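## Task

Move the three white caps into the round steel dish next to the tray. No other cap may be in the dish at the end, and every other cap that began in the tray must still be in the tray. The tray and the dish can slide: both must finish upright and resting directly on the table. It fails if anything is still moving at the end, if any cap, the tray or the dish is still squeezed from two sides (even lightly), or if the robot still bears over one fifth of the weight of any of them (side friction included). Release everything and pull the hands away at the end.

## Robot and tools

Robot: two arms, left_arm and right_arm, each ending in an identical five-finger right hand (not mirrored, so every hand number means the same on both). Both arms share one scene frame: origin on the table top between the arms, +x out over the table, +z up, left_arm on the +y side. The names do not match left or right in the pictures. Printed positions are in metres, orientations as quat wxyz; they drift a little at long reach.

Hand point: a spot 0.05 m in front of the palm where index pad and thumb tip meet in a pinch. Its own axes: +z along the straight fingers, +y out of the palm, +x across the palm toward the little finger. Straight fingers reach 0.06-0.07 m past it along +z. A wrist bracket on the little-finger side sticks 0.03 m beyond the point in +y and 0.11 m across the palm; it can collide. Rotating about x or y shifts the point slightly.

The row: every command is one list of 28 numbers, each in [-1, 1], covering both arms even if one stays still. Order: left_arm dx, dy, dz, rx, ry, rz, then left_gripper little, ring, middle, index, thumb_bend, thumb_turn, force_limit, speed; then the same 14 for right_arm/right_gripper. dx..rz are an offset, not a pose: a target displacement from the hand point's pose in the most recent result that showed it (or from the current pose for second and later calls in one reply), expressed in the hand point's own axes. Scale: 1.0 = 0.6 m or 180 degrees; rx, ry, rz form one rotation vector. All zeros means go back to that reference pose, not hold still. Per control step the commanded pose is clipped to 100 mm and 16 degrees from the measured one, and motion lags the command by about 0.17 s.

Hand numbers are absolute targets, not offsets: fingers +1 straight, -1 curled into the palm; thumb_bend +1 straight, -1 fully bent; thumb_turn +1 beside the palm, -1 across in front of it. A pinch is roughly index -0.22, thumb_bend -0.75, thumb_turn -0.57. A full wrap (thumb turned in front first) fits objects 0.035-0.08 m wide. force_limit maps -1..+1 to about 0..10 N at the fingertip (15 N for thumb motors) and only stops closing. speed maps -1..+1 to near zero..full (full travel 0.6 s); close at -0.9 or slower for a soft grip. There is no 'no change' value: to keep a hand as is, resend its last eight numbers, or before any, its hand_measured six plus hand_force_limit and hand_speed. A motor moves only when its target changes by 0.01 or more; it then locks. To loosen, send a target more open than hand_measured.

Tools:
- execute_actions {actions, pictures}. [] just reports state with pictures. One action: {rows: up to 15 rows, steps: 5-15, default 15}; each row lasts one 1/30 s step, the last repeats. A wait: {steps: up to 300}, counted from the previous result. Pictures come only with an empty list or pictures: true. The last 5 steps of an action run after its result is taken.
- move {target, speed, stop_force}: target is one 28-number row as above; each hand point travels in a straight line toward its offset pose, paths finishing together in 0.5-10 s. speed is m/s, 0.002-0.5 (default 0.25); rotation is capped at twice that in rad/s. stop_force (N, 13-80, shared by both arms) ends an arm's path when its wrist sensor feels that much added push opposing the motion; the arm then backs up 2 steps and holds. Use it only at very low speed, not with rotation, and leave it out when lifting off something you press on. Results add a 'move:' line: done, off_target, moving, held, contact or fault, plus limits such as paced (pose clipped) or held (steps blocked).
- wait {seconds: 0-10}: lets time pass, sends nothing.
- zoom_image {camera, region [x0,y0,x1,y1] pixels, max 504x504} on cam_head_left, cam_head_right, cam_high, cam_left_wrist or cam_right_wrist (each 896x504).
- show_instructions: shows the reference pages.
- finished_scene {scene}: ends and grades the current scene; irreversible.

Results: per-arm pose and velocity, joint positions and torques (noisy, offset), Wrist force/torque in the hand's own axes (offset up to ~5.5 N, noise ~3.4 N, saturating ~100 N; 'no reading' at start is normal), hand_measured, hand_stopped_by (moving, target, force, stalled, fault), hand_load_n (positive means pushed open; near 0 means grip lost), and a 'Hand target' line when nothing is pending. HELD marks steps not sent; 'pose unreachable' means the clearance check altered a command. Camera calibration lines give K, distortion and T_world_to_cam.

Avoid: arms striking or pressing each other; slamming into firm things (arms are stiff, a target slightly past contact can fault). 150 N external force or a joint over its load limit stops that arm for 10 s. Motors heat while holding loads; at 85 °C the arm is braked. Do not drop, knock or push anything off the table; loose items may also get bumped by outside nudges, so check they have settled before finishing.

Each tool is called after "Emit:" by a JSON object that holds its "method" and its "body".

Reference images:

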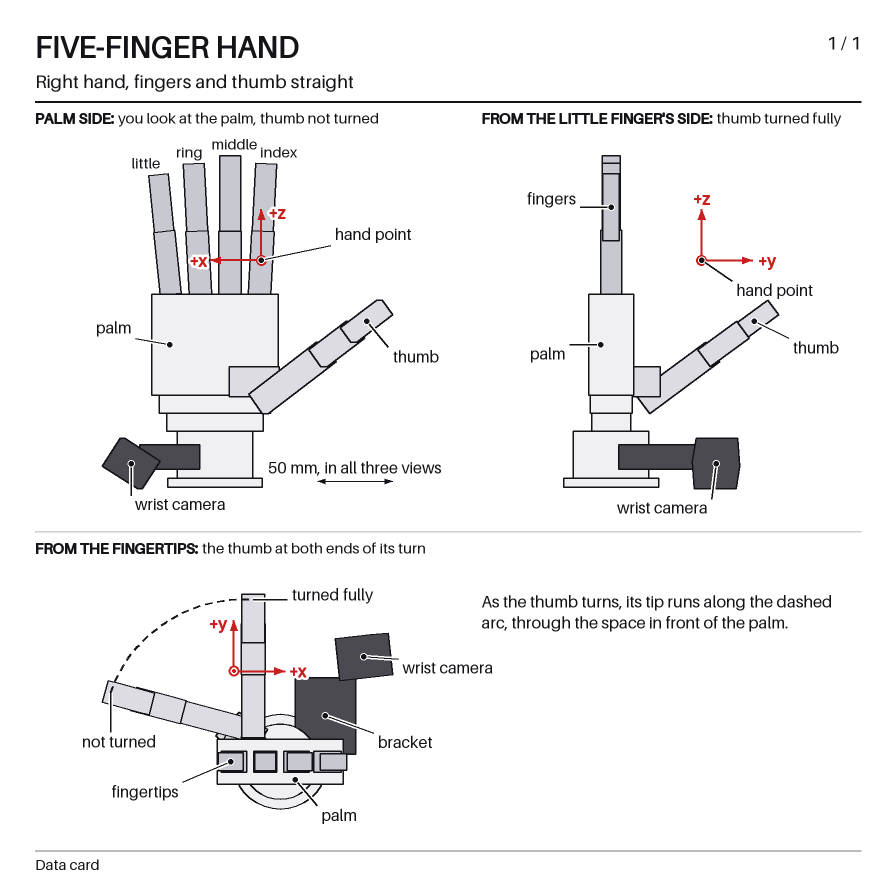

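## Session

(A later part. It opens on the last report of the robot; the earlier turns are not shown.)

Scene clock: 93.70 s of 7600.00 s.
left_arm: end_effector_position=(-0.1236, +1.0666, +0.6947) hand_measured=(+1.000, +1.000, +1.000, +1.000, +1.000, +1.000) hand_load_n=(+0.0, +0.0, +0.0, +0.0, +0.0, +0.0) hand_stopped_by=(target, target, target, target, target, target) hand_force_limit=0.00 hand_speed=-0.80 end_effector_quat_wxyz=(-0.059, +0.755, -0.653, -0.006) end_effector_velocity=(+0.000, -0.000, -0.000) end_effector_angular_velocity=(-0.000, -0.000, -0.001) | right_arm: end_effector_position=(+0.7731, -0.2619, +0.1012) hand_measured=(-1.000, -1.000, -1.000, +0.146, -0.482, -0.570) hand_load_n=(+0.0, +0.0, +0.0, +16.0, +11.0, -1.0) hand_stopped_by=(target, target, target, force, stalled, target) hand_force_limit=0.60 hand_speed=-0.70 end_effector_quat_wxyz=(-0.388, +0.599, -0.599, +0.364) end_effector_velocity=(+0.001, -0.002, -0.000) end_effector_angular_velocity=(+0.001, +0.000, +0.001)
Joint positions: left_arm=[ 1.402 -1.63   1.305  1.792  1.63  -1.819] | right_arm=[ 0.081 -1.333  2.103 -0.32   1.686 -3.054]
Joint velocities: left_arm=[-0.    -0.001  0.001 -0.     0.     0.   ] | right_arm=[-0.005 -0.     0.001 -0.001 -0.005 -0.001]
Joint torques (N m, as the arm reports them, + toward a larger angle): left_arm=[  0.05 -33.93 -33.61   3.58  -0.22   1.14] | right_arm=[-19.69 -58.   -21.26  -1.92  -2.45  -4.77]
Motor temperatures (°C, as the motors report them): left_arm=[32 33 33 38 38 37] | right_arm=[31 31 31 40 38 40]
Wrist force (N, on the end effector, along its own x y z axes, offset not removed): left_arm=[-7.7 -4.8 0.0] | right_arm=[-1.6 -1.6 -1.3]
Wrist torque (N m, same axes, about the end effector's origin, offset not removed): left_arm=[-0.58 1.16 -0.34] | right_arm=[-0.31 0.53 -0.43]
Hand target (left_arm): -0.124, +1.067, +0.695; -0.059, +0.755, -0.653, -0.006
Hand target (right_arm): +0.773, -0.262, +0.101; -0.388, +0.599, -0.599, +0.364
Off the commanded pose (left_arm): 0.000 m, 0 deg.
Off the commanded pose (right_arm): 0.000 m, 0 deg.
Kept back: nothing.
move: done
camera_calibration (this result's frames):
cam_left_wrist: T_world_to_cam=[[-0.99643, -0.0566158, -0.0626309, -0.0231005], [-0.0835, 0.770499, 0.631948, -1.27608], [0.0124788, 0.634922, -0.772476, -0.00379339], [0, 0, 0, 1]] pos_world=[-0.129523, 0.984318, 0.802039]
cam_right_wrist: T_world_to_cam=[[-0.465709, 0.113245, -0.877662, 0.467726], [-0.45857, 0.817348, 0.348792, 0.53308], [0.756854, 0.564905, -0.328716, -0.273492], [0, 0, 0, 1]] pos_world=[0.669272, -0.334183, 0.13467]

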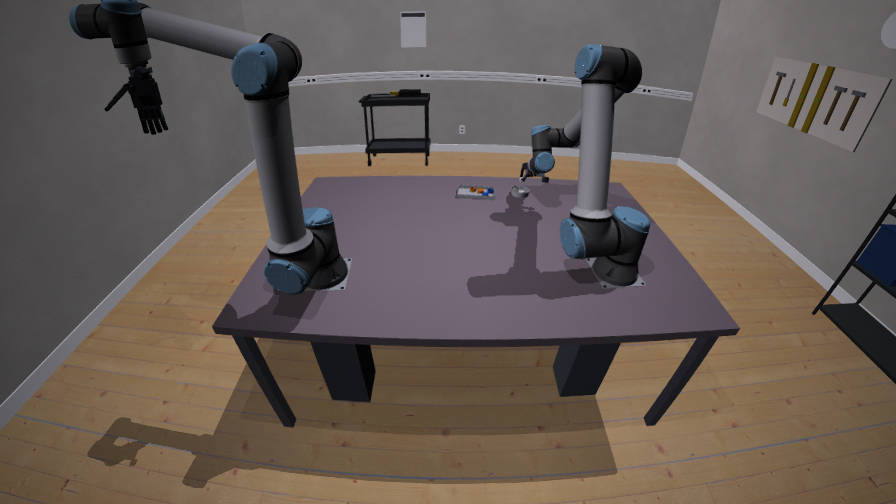

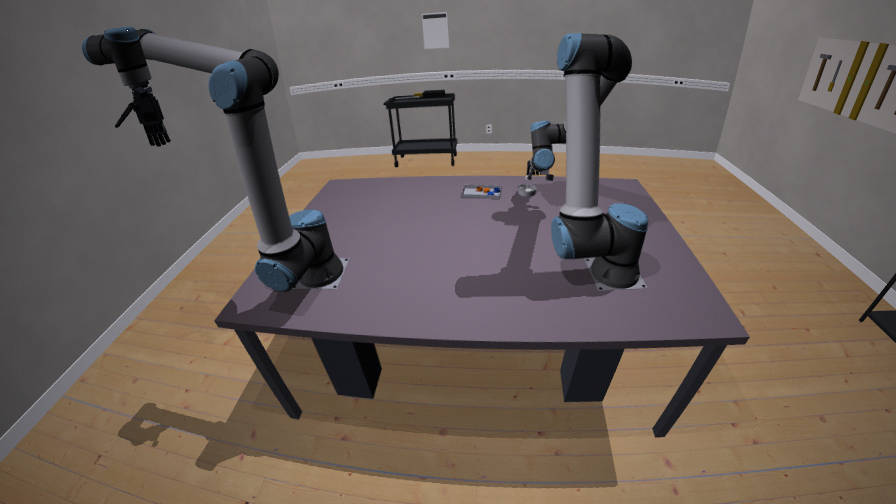

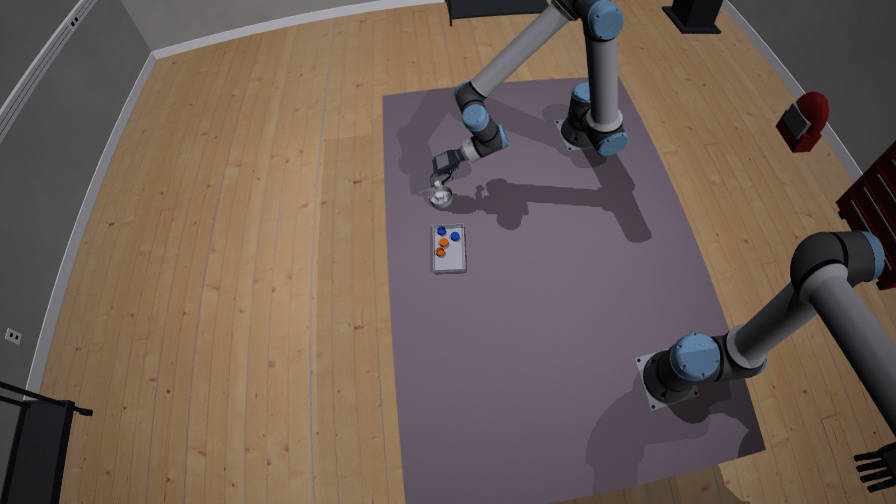

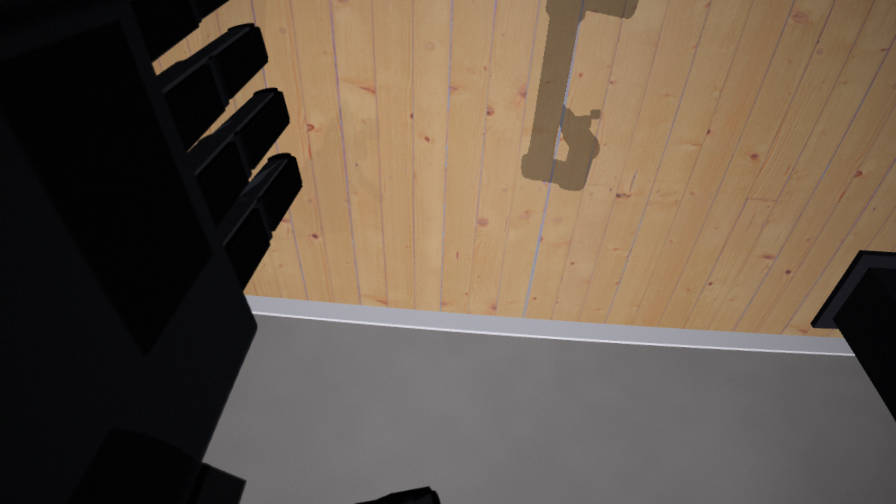

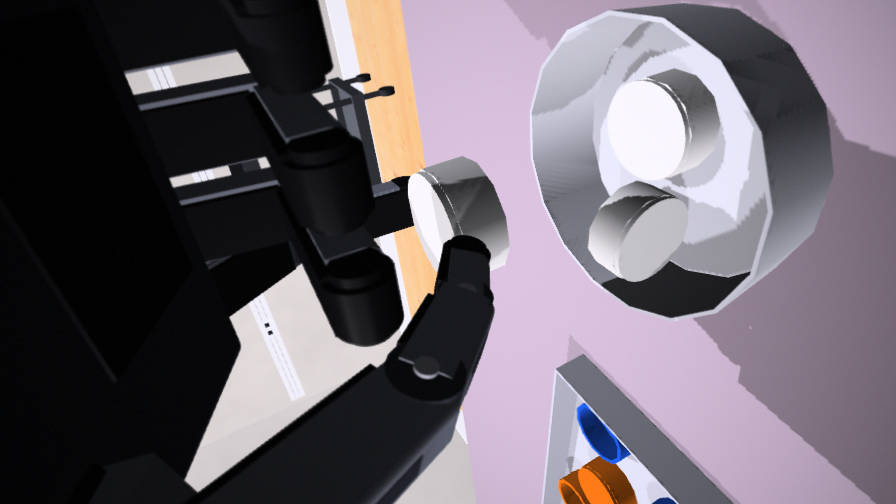

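Emit:
{"method": "move", "body": {"target": [0,0,0,0,0,0,1,1,1,1,1,1,0,-0.8, 0,0.069,0.033,0,0,0,-1,-1,-1,-0.4,-0.5,-0.57,0.6,-0.7], "speed": 0.06, "stop_force": 13}}

Scene clock: 95.50 s of 7600.00 s.
left_arm: end_effector_position=(-0.1236, +1.0666, +0.6947) hand_measured=(+1.000, +1.000, +1.000, +1.000, +1.000, +1.000) hand_load_n=(+0.0, +0.0, +0.0, +0.0, +0.0, +0.0) hand_stopped_by=(target, target, target, target, target, target) hand_force_limit=0.00 hand_speed=-0.80 end_effector_quat_wxyz=(-0.059, +0.755, -0.653, -0.006) end_effector_velocity=(-0.001, -0.000, -0.000) end_effector_angular_velocity=(-0.001, +0.000, +0.001) | right_arm: end_effector_position=(+0.7729, -0.2606, +0.0555) hand_measured=(-1.000, -1.000, -1.000, +0.146, -0.482, -0.570) hand_load_n=(+0.0, +0.0, +0.0, +16.0, +11.0, -1.0) hand_stopped_by=(target, target, target, force, stalled, target) hand_force_limit=0.60 hand_speed=-0.70 end_effector_quat_wxyz=(-0.388, +0.599, -0.599, +0.364) end_effector_velocity=(+0.000, -0.000, -0.002) end_effector_angular_velocity=(-0.000, +0.000, -0.000)
Joint positions: left_arm=[ 1.402 -1.63   1.305  1.792  1.63  -1.819] | right_arm=[ 0.084 -1.269  2.129 -0.409  1.688 -3.053]
Joint velocities: left_arm=[ 0.001  0.     0.    -0.    -0.     0.   ] | right_arm=[-0.     0.002  0.001 -0.003  0.    -0.   ]
Joint torques (N m, as the arm reports them, + toward a larger angle): left_arm=[  0.49 -31.18 -34.     3.63  -0.01   0.77] | right_arm=[ 20.6  -35.74 -18.16  -2.75   2.98   3.87]
Motor temperatures (°C, as the motors report them): left_arm=[32 33 33 38 38 37] | right_arm=[31 31 31 40 38 40]
Wrist force (N, on the end effector, along its own x y z axes, offset not removed): left_arm=[-4.5 3.1 -2.0] | right_arm=[-0.1 -1.8 -1.7]
Wrist torque (N m, same axes, about the end effector's origin, offset not removed): left_arm=[0.59 0.47 0.06] | right_arm=[-0.26 0.35 -0.35]
Hand target (left_arm): -0.124, +1.067, +0.695; -0.059, +0.755, -0.653, -0.006
Hand target (right_arm): +0.773, -0.261, +0.055; -0.388, +0.599, -0.599, +0.364
Off the commanded pose (left_arm): 0.000 m, 0 deg.
Off the commanded pose (right_arm): 0.000 m, 0 deg.
Kept back: nothing.
move: done
camera_calibration (this result's frames):
cam_left_wrist: T_world_to_cam=[[-0.99643, -0.0566158, -0.0626309, -0.0231004], [-0.0835001, 0.770499, 0.631948, -1.27608], [0.0124788, 0.634922, -0.772476, -0.0037935], [0, 0, 0, 1]] pos_world=[-0.129523, 0.984318, 0.802039]
cam_right_wrist: T_world_to_cam=[[-0.46571, 0.113248, -0.877661, 0.427371], [-0.458565, 0.81735, 0.348793, 0.547913], [0.756856, 0.564902, -0.328716, -0.289097], [0, 0, 0, 1]] pos_world=[0.66909, -0.332925, 0.0889476]

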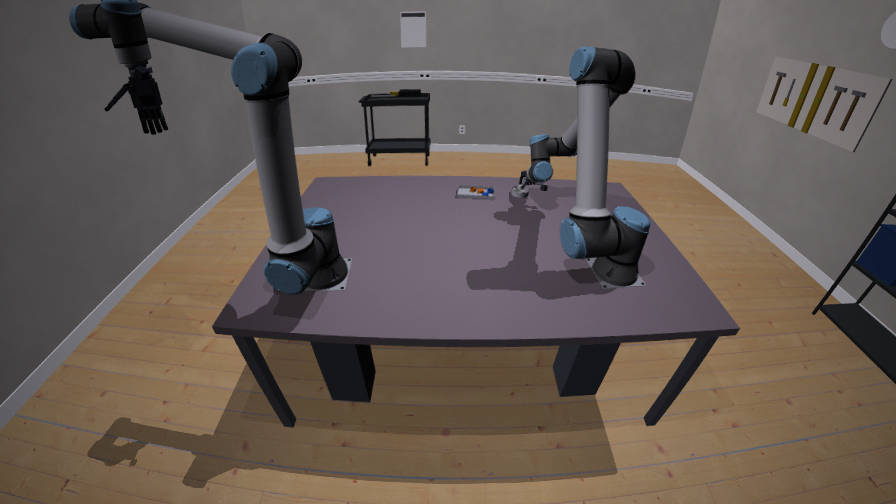

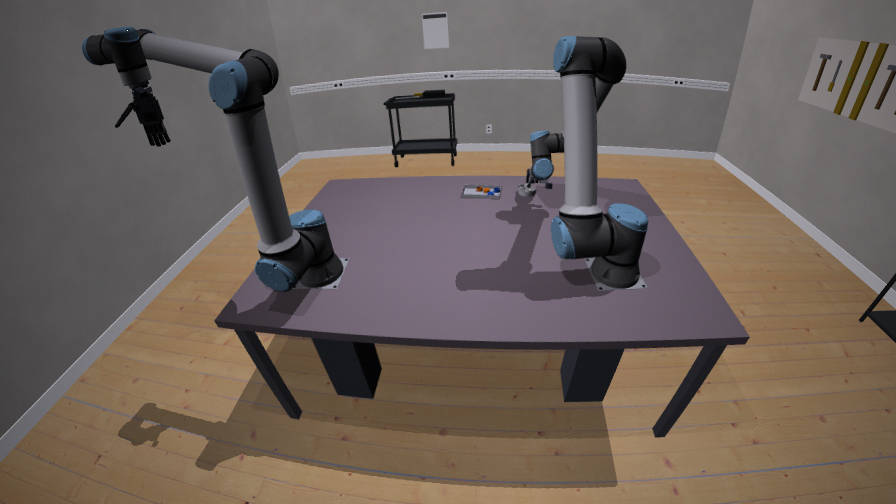

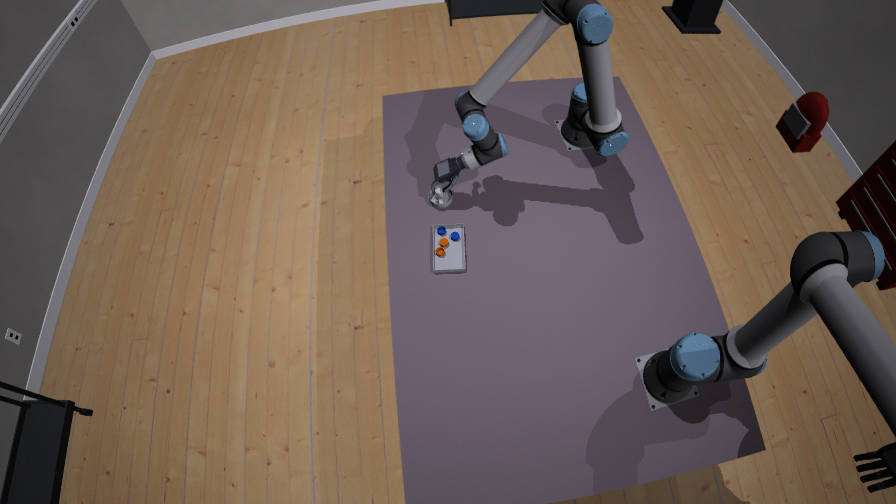

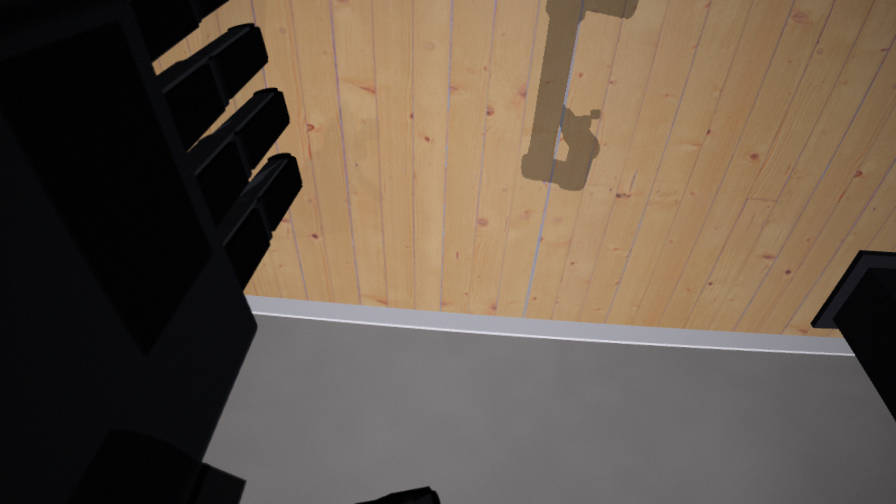

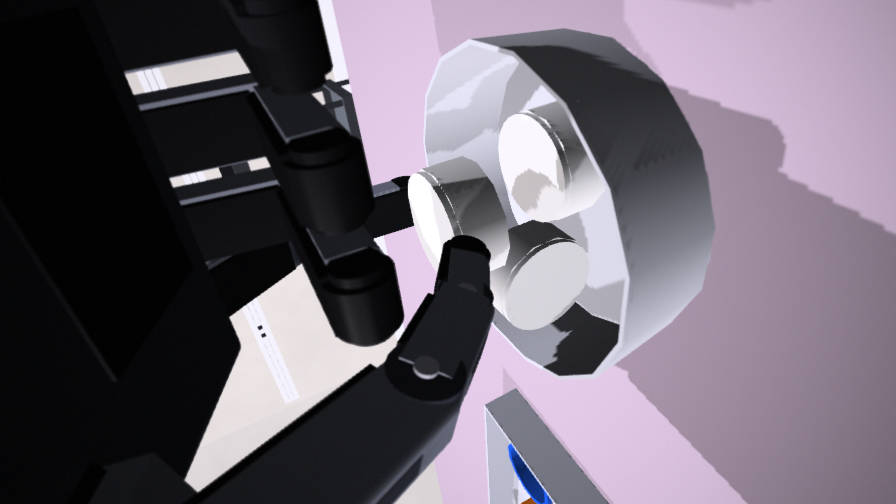

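Emit:
{"method": "move", "body": {"target": [0,0,0,0,0,0,1,1,1,1,1,1,0,-0.8, 0,0.017,-0.004,0,0,0,-1,-1,-1,-0.4,-0.5,-0.57,0.6,-0.7], "speed": 0.03, "stop_force": 13}}

Scene clock: 96.50 s of 7600.00 s.
left_arm: end_effector_position=(-0.1236, +1.0666, +0.6947) hand_measured=(+1.000, +1.000, +1.000, +1.000, +1.000, +1.000) hand_load_n=(+0.0, +0.0, +0.0, +0.0, +0.0, +0.0) hand_stopped_by=(target, target, target, target, target, target) hand_force_limit=0.00 hand_speed=-0.80 end_effector_quat_wxyz=(-0.059, +0.755, -0.653, -0.006) end_effector_velocity=(-0.000, -0.000, -0.000) end_effector_angular_velocity=(-0.001, +0.000, +0.000) | right_arm: end_effector_position=(+0.7664, -0.2605, +0.0474) hand_measured=(-1.000, -1.000, -1.000, +0.146, -0.482, -0.570) hand_load_n=(+0.0, +0.0, +0.0, +16.0, +11.0, -1.0) hand_stopped_by=(target, target, target, force, stalled, target) hand_force_limit=0.60 hand_speed=-0.70 end_effector_quat_wxyz=(-0.388, +0.599, -0.599, +0.364) end_effector_velocity=(-0.001, -0.001, -0.001) end_effector_angular_velocity=(-0.001, -0.000, -0.001)
Joint positions: left_arm=[ 1.402 -1.63   1.305  1.792  1.63  -1.819] | right_arm=[ 0.086 -1.264  2.144 -0.429  1.691 -3.052]
Joint velocities: left_arm=[ 0.    -0.     0.001 -0.    -0.     0.   ] | right_arm=[-0.001  0.001  0.003 -0.003  0.    -0.001]
Joint torques (N m, as the arm reports them, + toward a larger angle): left_arm=[  1.15 -33.45 -33.99   3.23   0.28   0.51] | right_arm=[ 20.05 -36.5  -17.87  -2.31   3.42   4.  ]
Motor temperatures (°C, as the motors report them): left_arm=[32 33 33 38 38 37] | right_arm=[31 31 31 40 38 40]
Wrist force (N, on the end effector, along its own x y z axes, offset not removed): left_arm=[-6.7 -1.1 -3.3] | right_arm=[-1.6 -0.5 -1.0]
Wrist torque (N m, same axes, about the end effector's origin, offset not removed): left_arm=[0.30 0.96 -0.33] | right_arm=[-0.11 0.52 -0.38]
Hand target (left_arm): -0.124, +1.067, +0.695; -0.059, +0.755, -0.653, -0.006
Hand target (right_arm): +0.766, -0.261, +0.047; -0.388, +0.599, -0.599, +0.364
Off the commanded pose (left_arm): 0.000 m, 0 deg.
Off the commanded pose (right_arm): 0.000 m, 0 deg.
Kept back: nothing.
move: done
camera_calibration (this result's frames):
cam_left_wrist: T_world_to_cam=[[-0.99643, -0.0566157, -0.0626308, -0.0231007], [-0.0834999, 0.770499, 0.631948, -1.27608], [0.0124788, 0.634922, -0.772476, -0.00379341], [0, 0, 0, 1]] pos_world=[-0.129523, 0.984318, 0.802039]
cam_right_wrist: T_world_to_cam=[[-0.465717, 0.113248, -0.877658, 0.417292], [-0.458563, 0.81735, 0.348796, 0.547649], [0.756854, 0.564902, -0.328722, -0.286862], [0, 0, 0, 1]] pos_world=[0.662584, -0.332829, 0.080924]

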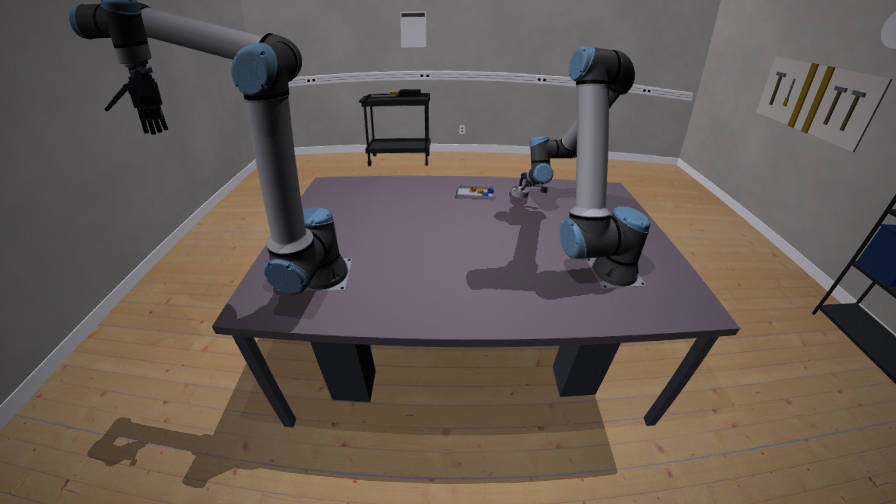

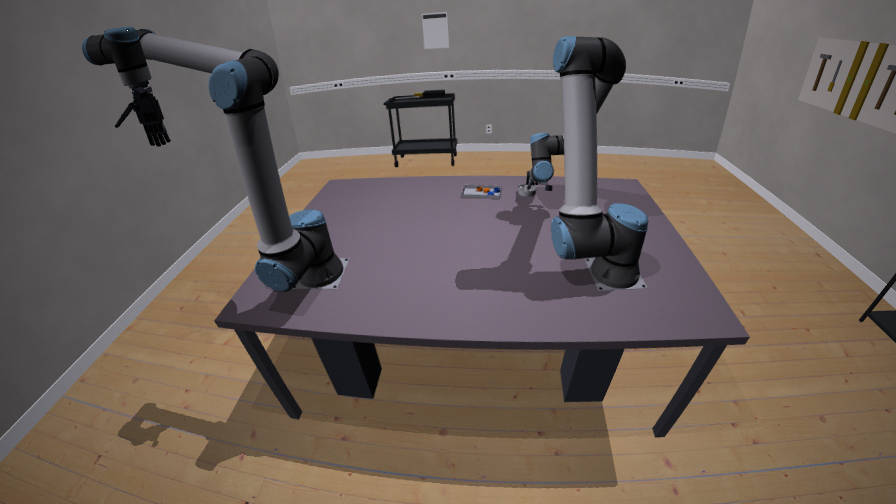

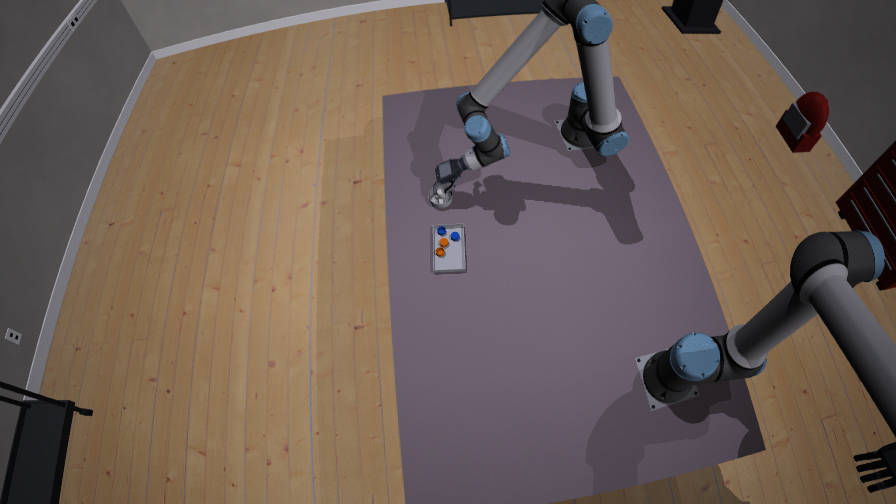

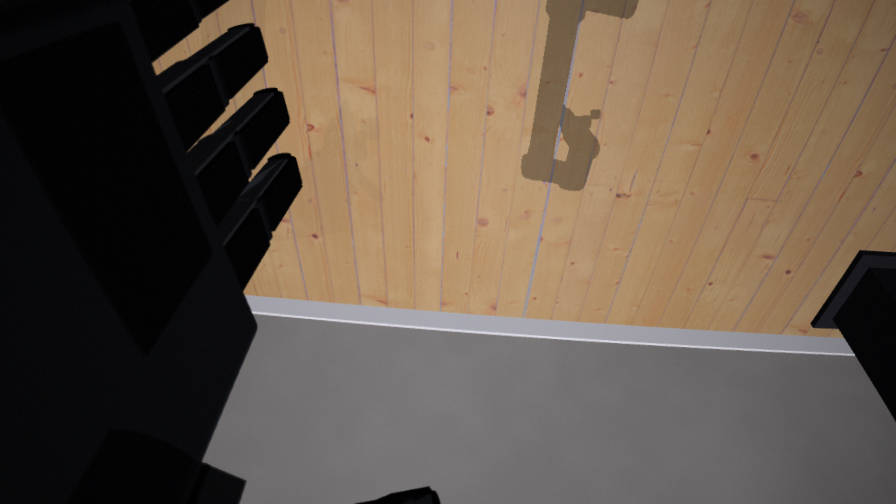

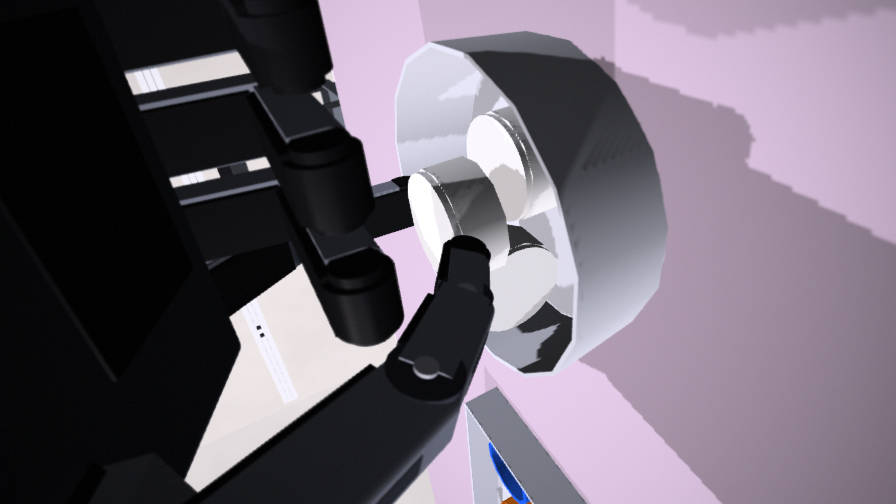

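Inside the rim. Release.

Emit:
{"method": "move", "body": {"target": [0,0,0,0,0,0,1,1,1,1,1,1,0,-0.8, 0,0,0,0,0,0,-1,-1,-1,0.38,-0.4,-0.57,0.6,-0.3]}}

Emit:
{"method": "move", "body": {"target": [0,0,0,0,0,0,1,1,1,1,1,1,0,-0.8, 0,-0.18,-0.12,0,0,0,-1,-1,-1,0.38,-0.4,-0.57,0.6,-0.3], "speed": 0.15}}

Scene clock: 97.43 s of 7600.00 s.
left_arm: end_effector_position=(-0.1236, +1.0666, +0.6947) hand_measured=(+1.000, +1.000, +1.000, +1.000, +1.000, +1.000) hand_load_n=(+0.0, +0.0, +0.0, +0.0, +0.0, +0.0) hand_stopped_by=(target, target, target, target, target, target) hand_force_limit=0.00 hand_speed=-0.80 end_effector_quat_wxyz=(-0.059, +0.755, -0.653, -0.006) end_effector_velocity=(+0.000, +0.000, +0.000) end_effector_angular_velocity=(+0.001, -0.000, +0.000) | right_arm: end_effector_position=(+0.7663, -0.2605, +0.0474) hand_measured=(-1.000, -1.000, -1.000, +0.380, -0.400, -0.570) hand_load_n=(+0.0, +0.0, +0.0, +0.0, +0.0, +0.0) hand_stopped_by=(target, target, target, target, target, target) hand_force_limit=0.60 hand_speed=-0.30 end_effector_quat_wxyz=(-0.388, +0.599, -0.599, +0.364) end_effector_velocity=(-0.000, +0.001, -0.000) end_effector_angular_velocity=(-0.000, +0.000, +0.002)
Joint positions: left_arm=[ 1.402 -1.63   1.305  1.792  1.63  -1.819] | right_arm=[ 0.086 -1.264  2.145 -0.429  1.691 -3.052]
Joint velocities: left_arm=[-0.     0.    -0.001 -0.    -0.    -0.   ] | right_arm=[ 0.001  0.    -0.     0.    -0.001 -0.   ]
Joint torques (N m, as the arm reports them, + toward a larger angle): left_arm=[  3.2  -32.02 -34.63   3.43  -0.36   0.43] | right_arm=[ 14.77 -54.37 -32.77   2.54   1.97   3.27]
Motor temperatures (°C, as the motors report them): left_arm=[32 33 33 38 38 37] | right_arm=[31 31 31 40 38 40]
Wrist force (N, on the end effector, along its own x y z axes, offset not removed): left_arm=[-1.0 3.8 0.2] | right_arm=[-2.3 -1.5 -0.7]
Wrist torque (N m, same axes, about the end effector's origin, offset not removed): left_arm=[0.71 0.10 0.13] | right_arm=[-0.30 0.65 -0.41]
Hand target (left_arm): -0.124, +1.067, +0.695; -0.059, +0.755, -0.653, -0.006
Hand target (right_arm): +0.766, -0.261, +0.047; -0.388, +0.599, -0.599, +0.364
Off the commanded pose (left_arm): 0.000 m, 0 deg.
Off the commanded pose (right_arm): 0.000 m, 0 deg.
Kept back: nothing.
move: done
camera_calibration (this result's frames):
cam_left_wrist: T_world_to_cam=[[-0.99643, -0.0566156, -0.0626308, -0.0231007], [-0.0834998, 0.770499, 0.631949, -1.27608], [0.0124788, 0.634922, -0.772476, -0.00379363], [0, 0, 0, 1]] pos_world=[-0.129523, 0.984318, 0.802039]
cam_right_wrist: T_world_to_cam=[[-0.465792, 0.113235, -0.877619, 0.417259], [-0.458533, 0.817355, 0.348823, 0.547622], [0.756826, 0.564896, -0.328795, -0.286829], [0, 0, 0, 1]] pos_world=[0.662538, -0.332822, 0.0808639]

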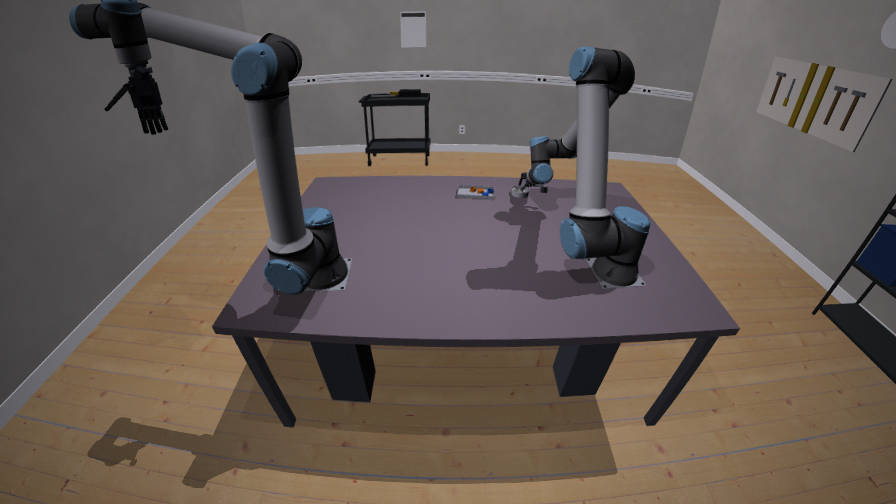

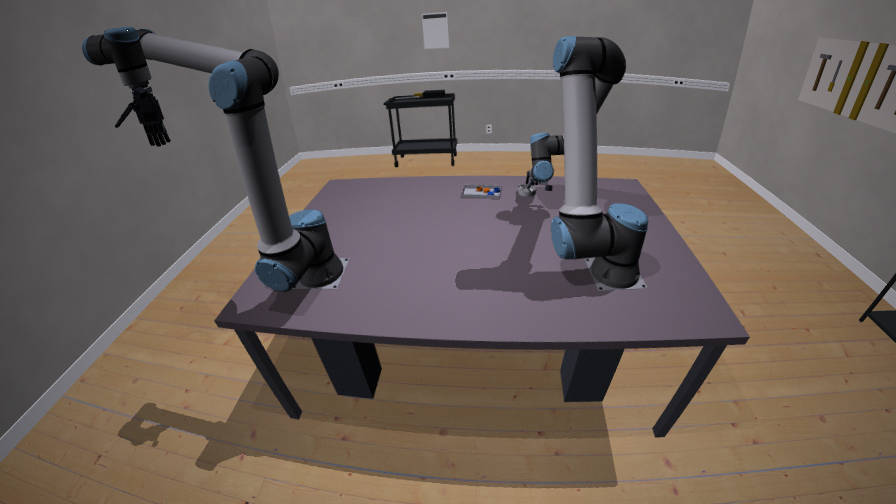

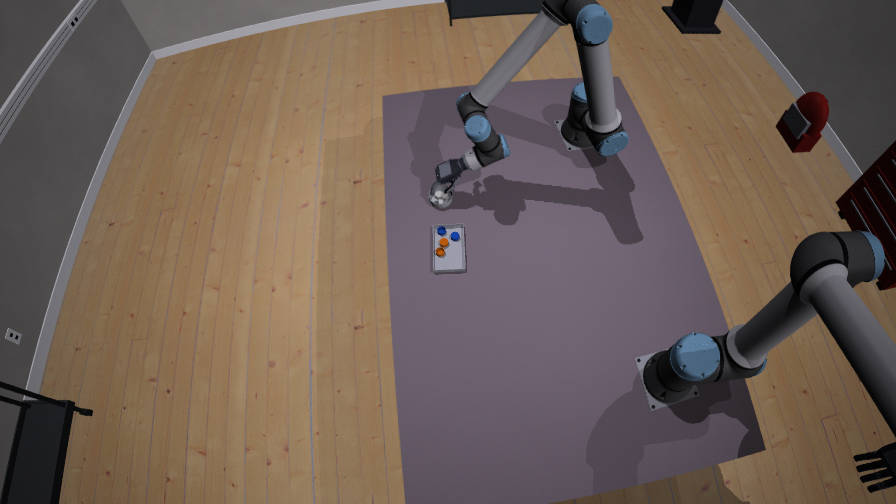

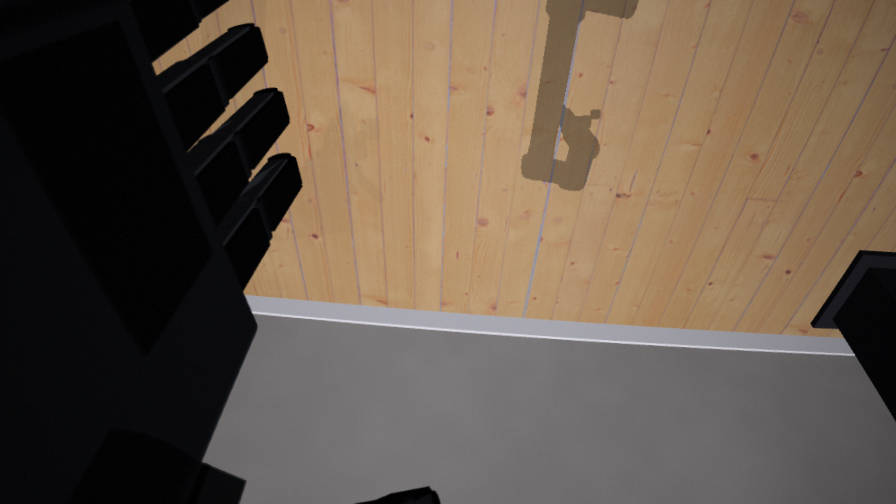

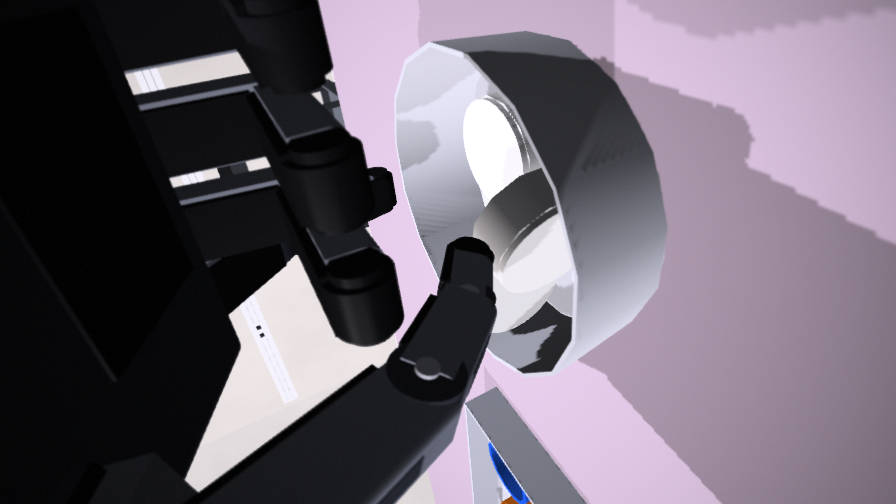

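Scene clock: 98.77 s of 7600.00 s.
left_arm: end_effector_position=(-0.1236, +1.0666, +0.6947) hand_measured=(+1.000, +1.000, +1.000, +1.000, +1.000, +1.000) hand_load_n=(+0.0, +0.0, +0.0, +0.0, +0.0, +0.0) hand_stopped_by=(target, target, target, target, target, target) hand_force_limit=0.00 hand_speed=-0.80 end_effector_quat_wxyz=(-0.059, +0.755, -0.653, -0.006) end_effector_velocity=(+0.000, -0.000, -0.000) end_effector_angular_velocity=(-0.000, +0.000, -0.001) | right_arm: end_effector_position=(+0.7485, -0.2644, +0.1757) hand_measured=(-1.000, -1.000, -1.000, +0.380, -0.400, -0.570) hand_load_n=(+0.0, +0.0, +0.0, +0.0, +0.0, +0.0) hand_stopped_by=(target, target, target, target, target, target) hand_force_limit=0.60 hand_speed=-0.30 end_effector_quat_wxyz=(-0.388, +0.599, -0.599, +0.364) end_effector_velocity=(-0.000, +0.000, +0.001) end_effector_angular_velocity=(-0.001, +0.000, +0.001)
Joint positions: left_arm=[ 1.402 -1.63   1.305  1.792  1.63  -1.819] | right_arm=[ 0.084 -1.458  2.089 -0.179  1.689 -3.053]
Joint velocities: left_arm=[-0.    -0.     0.001  0.     0.     0.   ] | right_arm=[ 0.    -0.002 -0.001  0.003 -0.001 -0.001]
Joint torques (N m, as the arm reports them, + toward a larger angle): left_arm=[  1.55 -32.1  -34.59   3.36  -0.17   0.67] | right_arm=[-21.04 -52.4  -40.63   2.44  -2.59  -4.26]
Motor temperatures (°C, as the motors report them): left_arm=[32 33 33 38 38 37] | right_arm=[31 31 31 40 38 40]
Wrist force (N, on the end effector, along its own x y z axes, offset not removed): left_arm=[3.5 -0.2 -3.6] | right_arm=[-0.2 -1.2 -1.8]
Wrist torque (N m, same axes, about the end effector's origin, offset not removed): left_arm=[0.18 -0.64 0.40] | right_arm=[-0.17 0.31 -0.32]
Hand target (left_arm): -0.124, +1.067, +0.695; -0.059, +0.755, -0.653, -0.006
Hand target (right_arm): +0.749, -0.264, +0.176; -0.388, +0.599, -0.599, +0.364
Off the commanded pose (left_arm): 0.000 m, 0 deg.
Off the commanded pose (right_arm): 0.000 m, 0 deg.
Kept back: nothing.
move: done
camera_calibration (this result's frames):
cam_left_wrist: T_world_to_cam=[[-0.99643, -0.0566156, -0.0626308, -0.0231007], [-0.0834999, 0.770499, 0.631948, -1.27608], [0.0124789, 0.634922, -0.772476, -0.00379352], [0, 0, 0, 1]] pos_world=[-0.129523, 0.984318, 0.802039]
cam_right_wrist: T_world_to_cam=[[-0.46579, 0.113234, -0.87762, 0.522007], [-0.458534, 0.817355, 0.348822, 0.497883], [0.756826, 0.564897, -0.328794, -0.22896], [0, 0, 0, 1]] pos_world=[0.644725, -0.336718, 0.209171]

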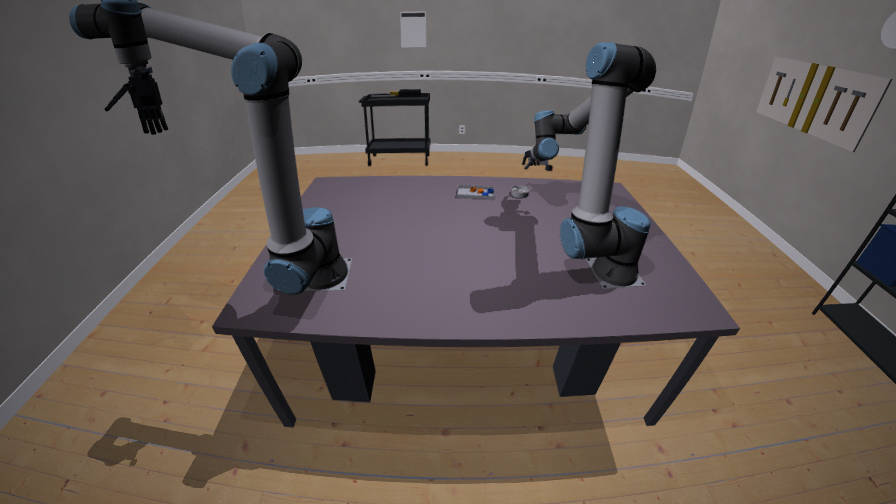

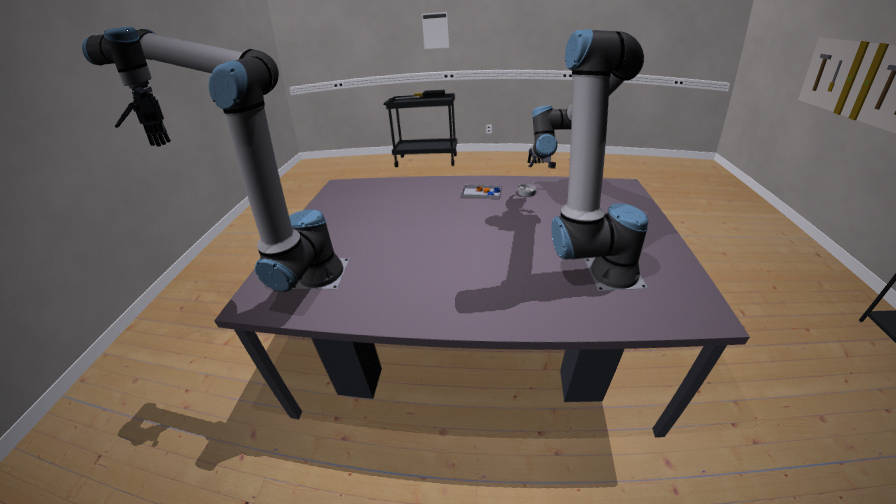

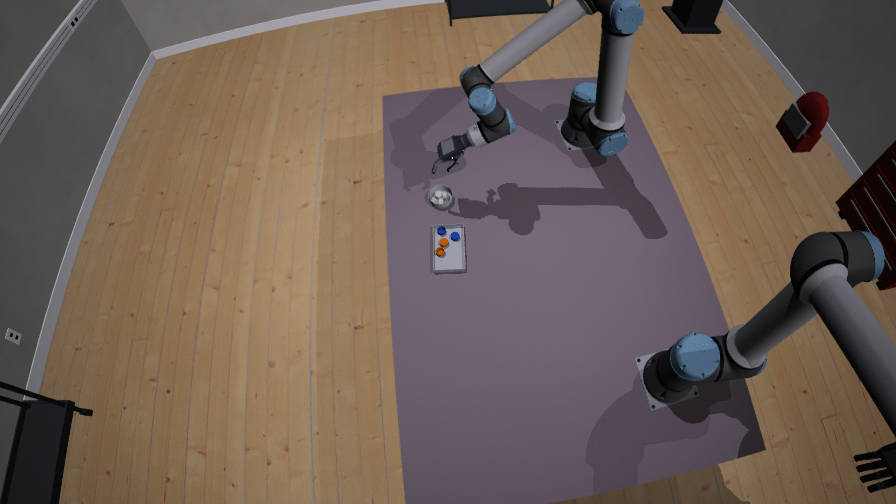

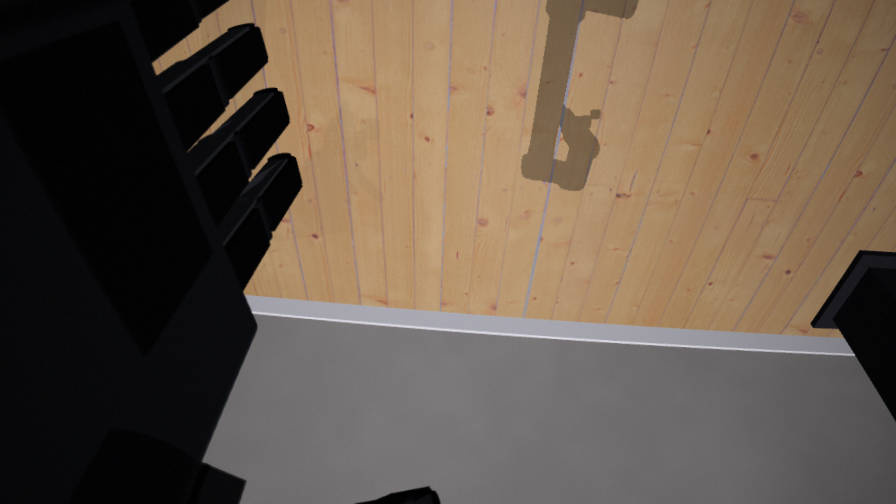

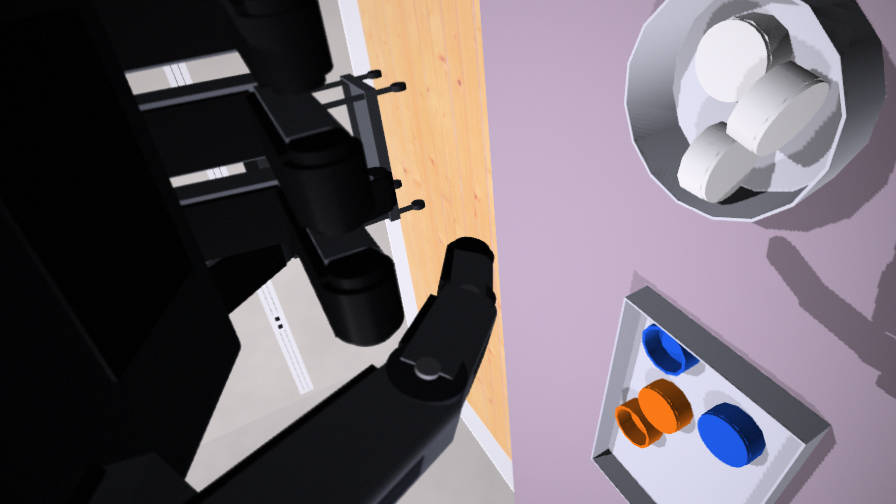

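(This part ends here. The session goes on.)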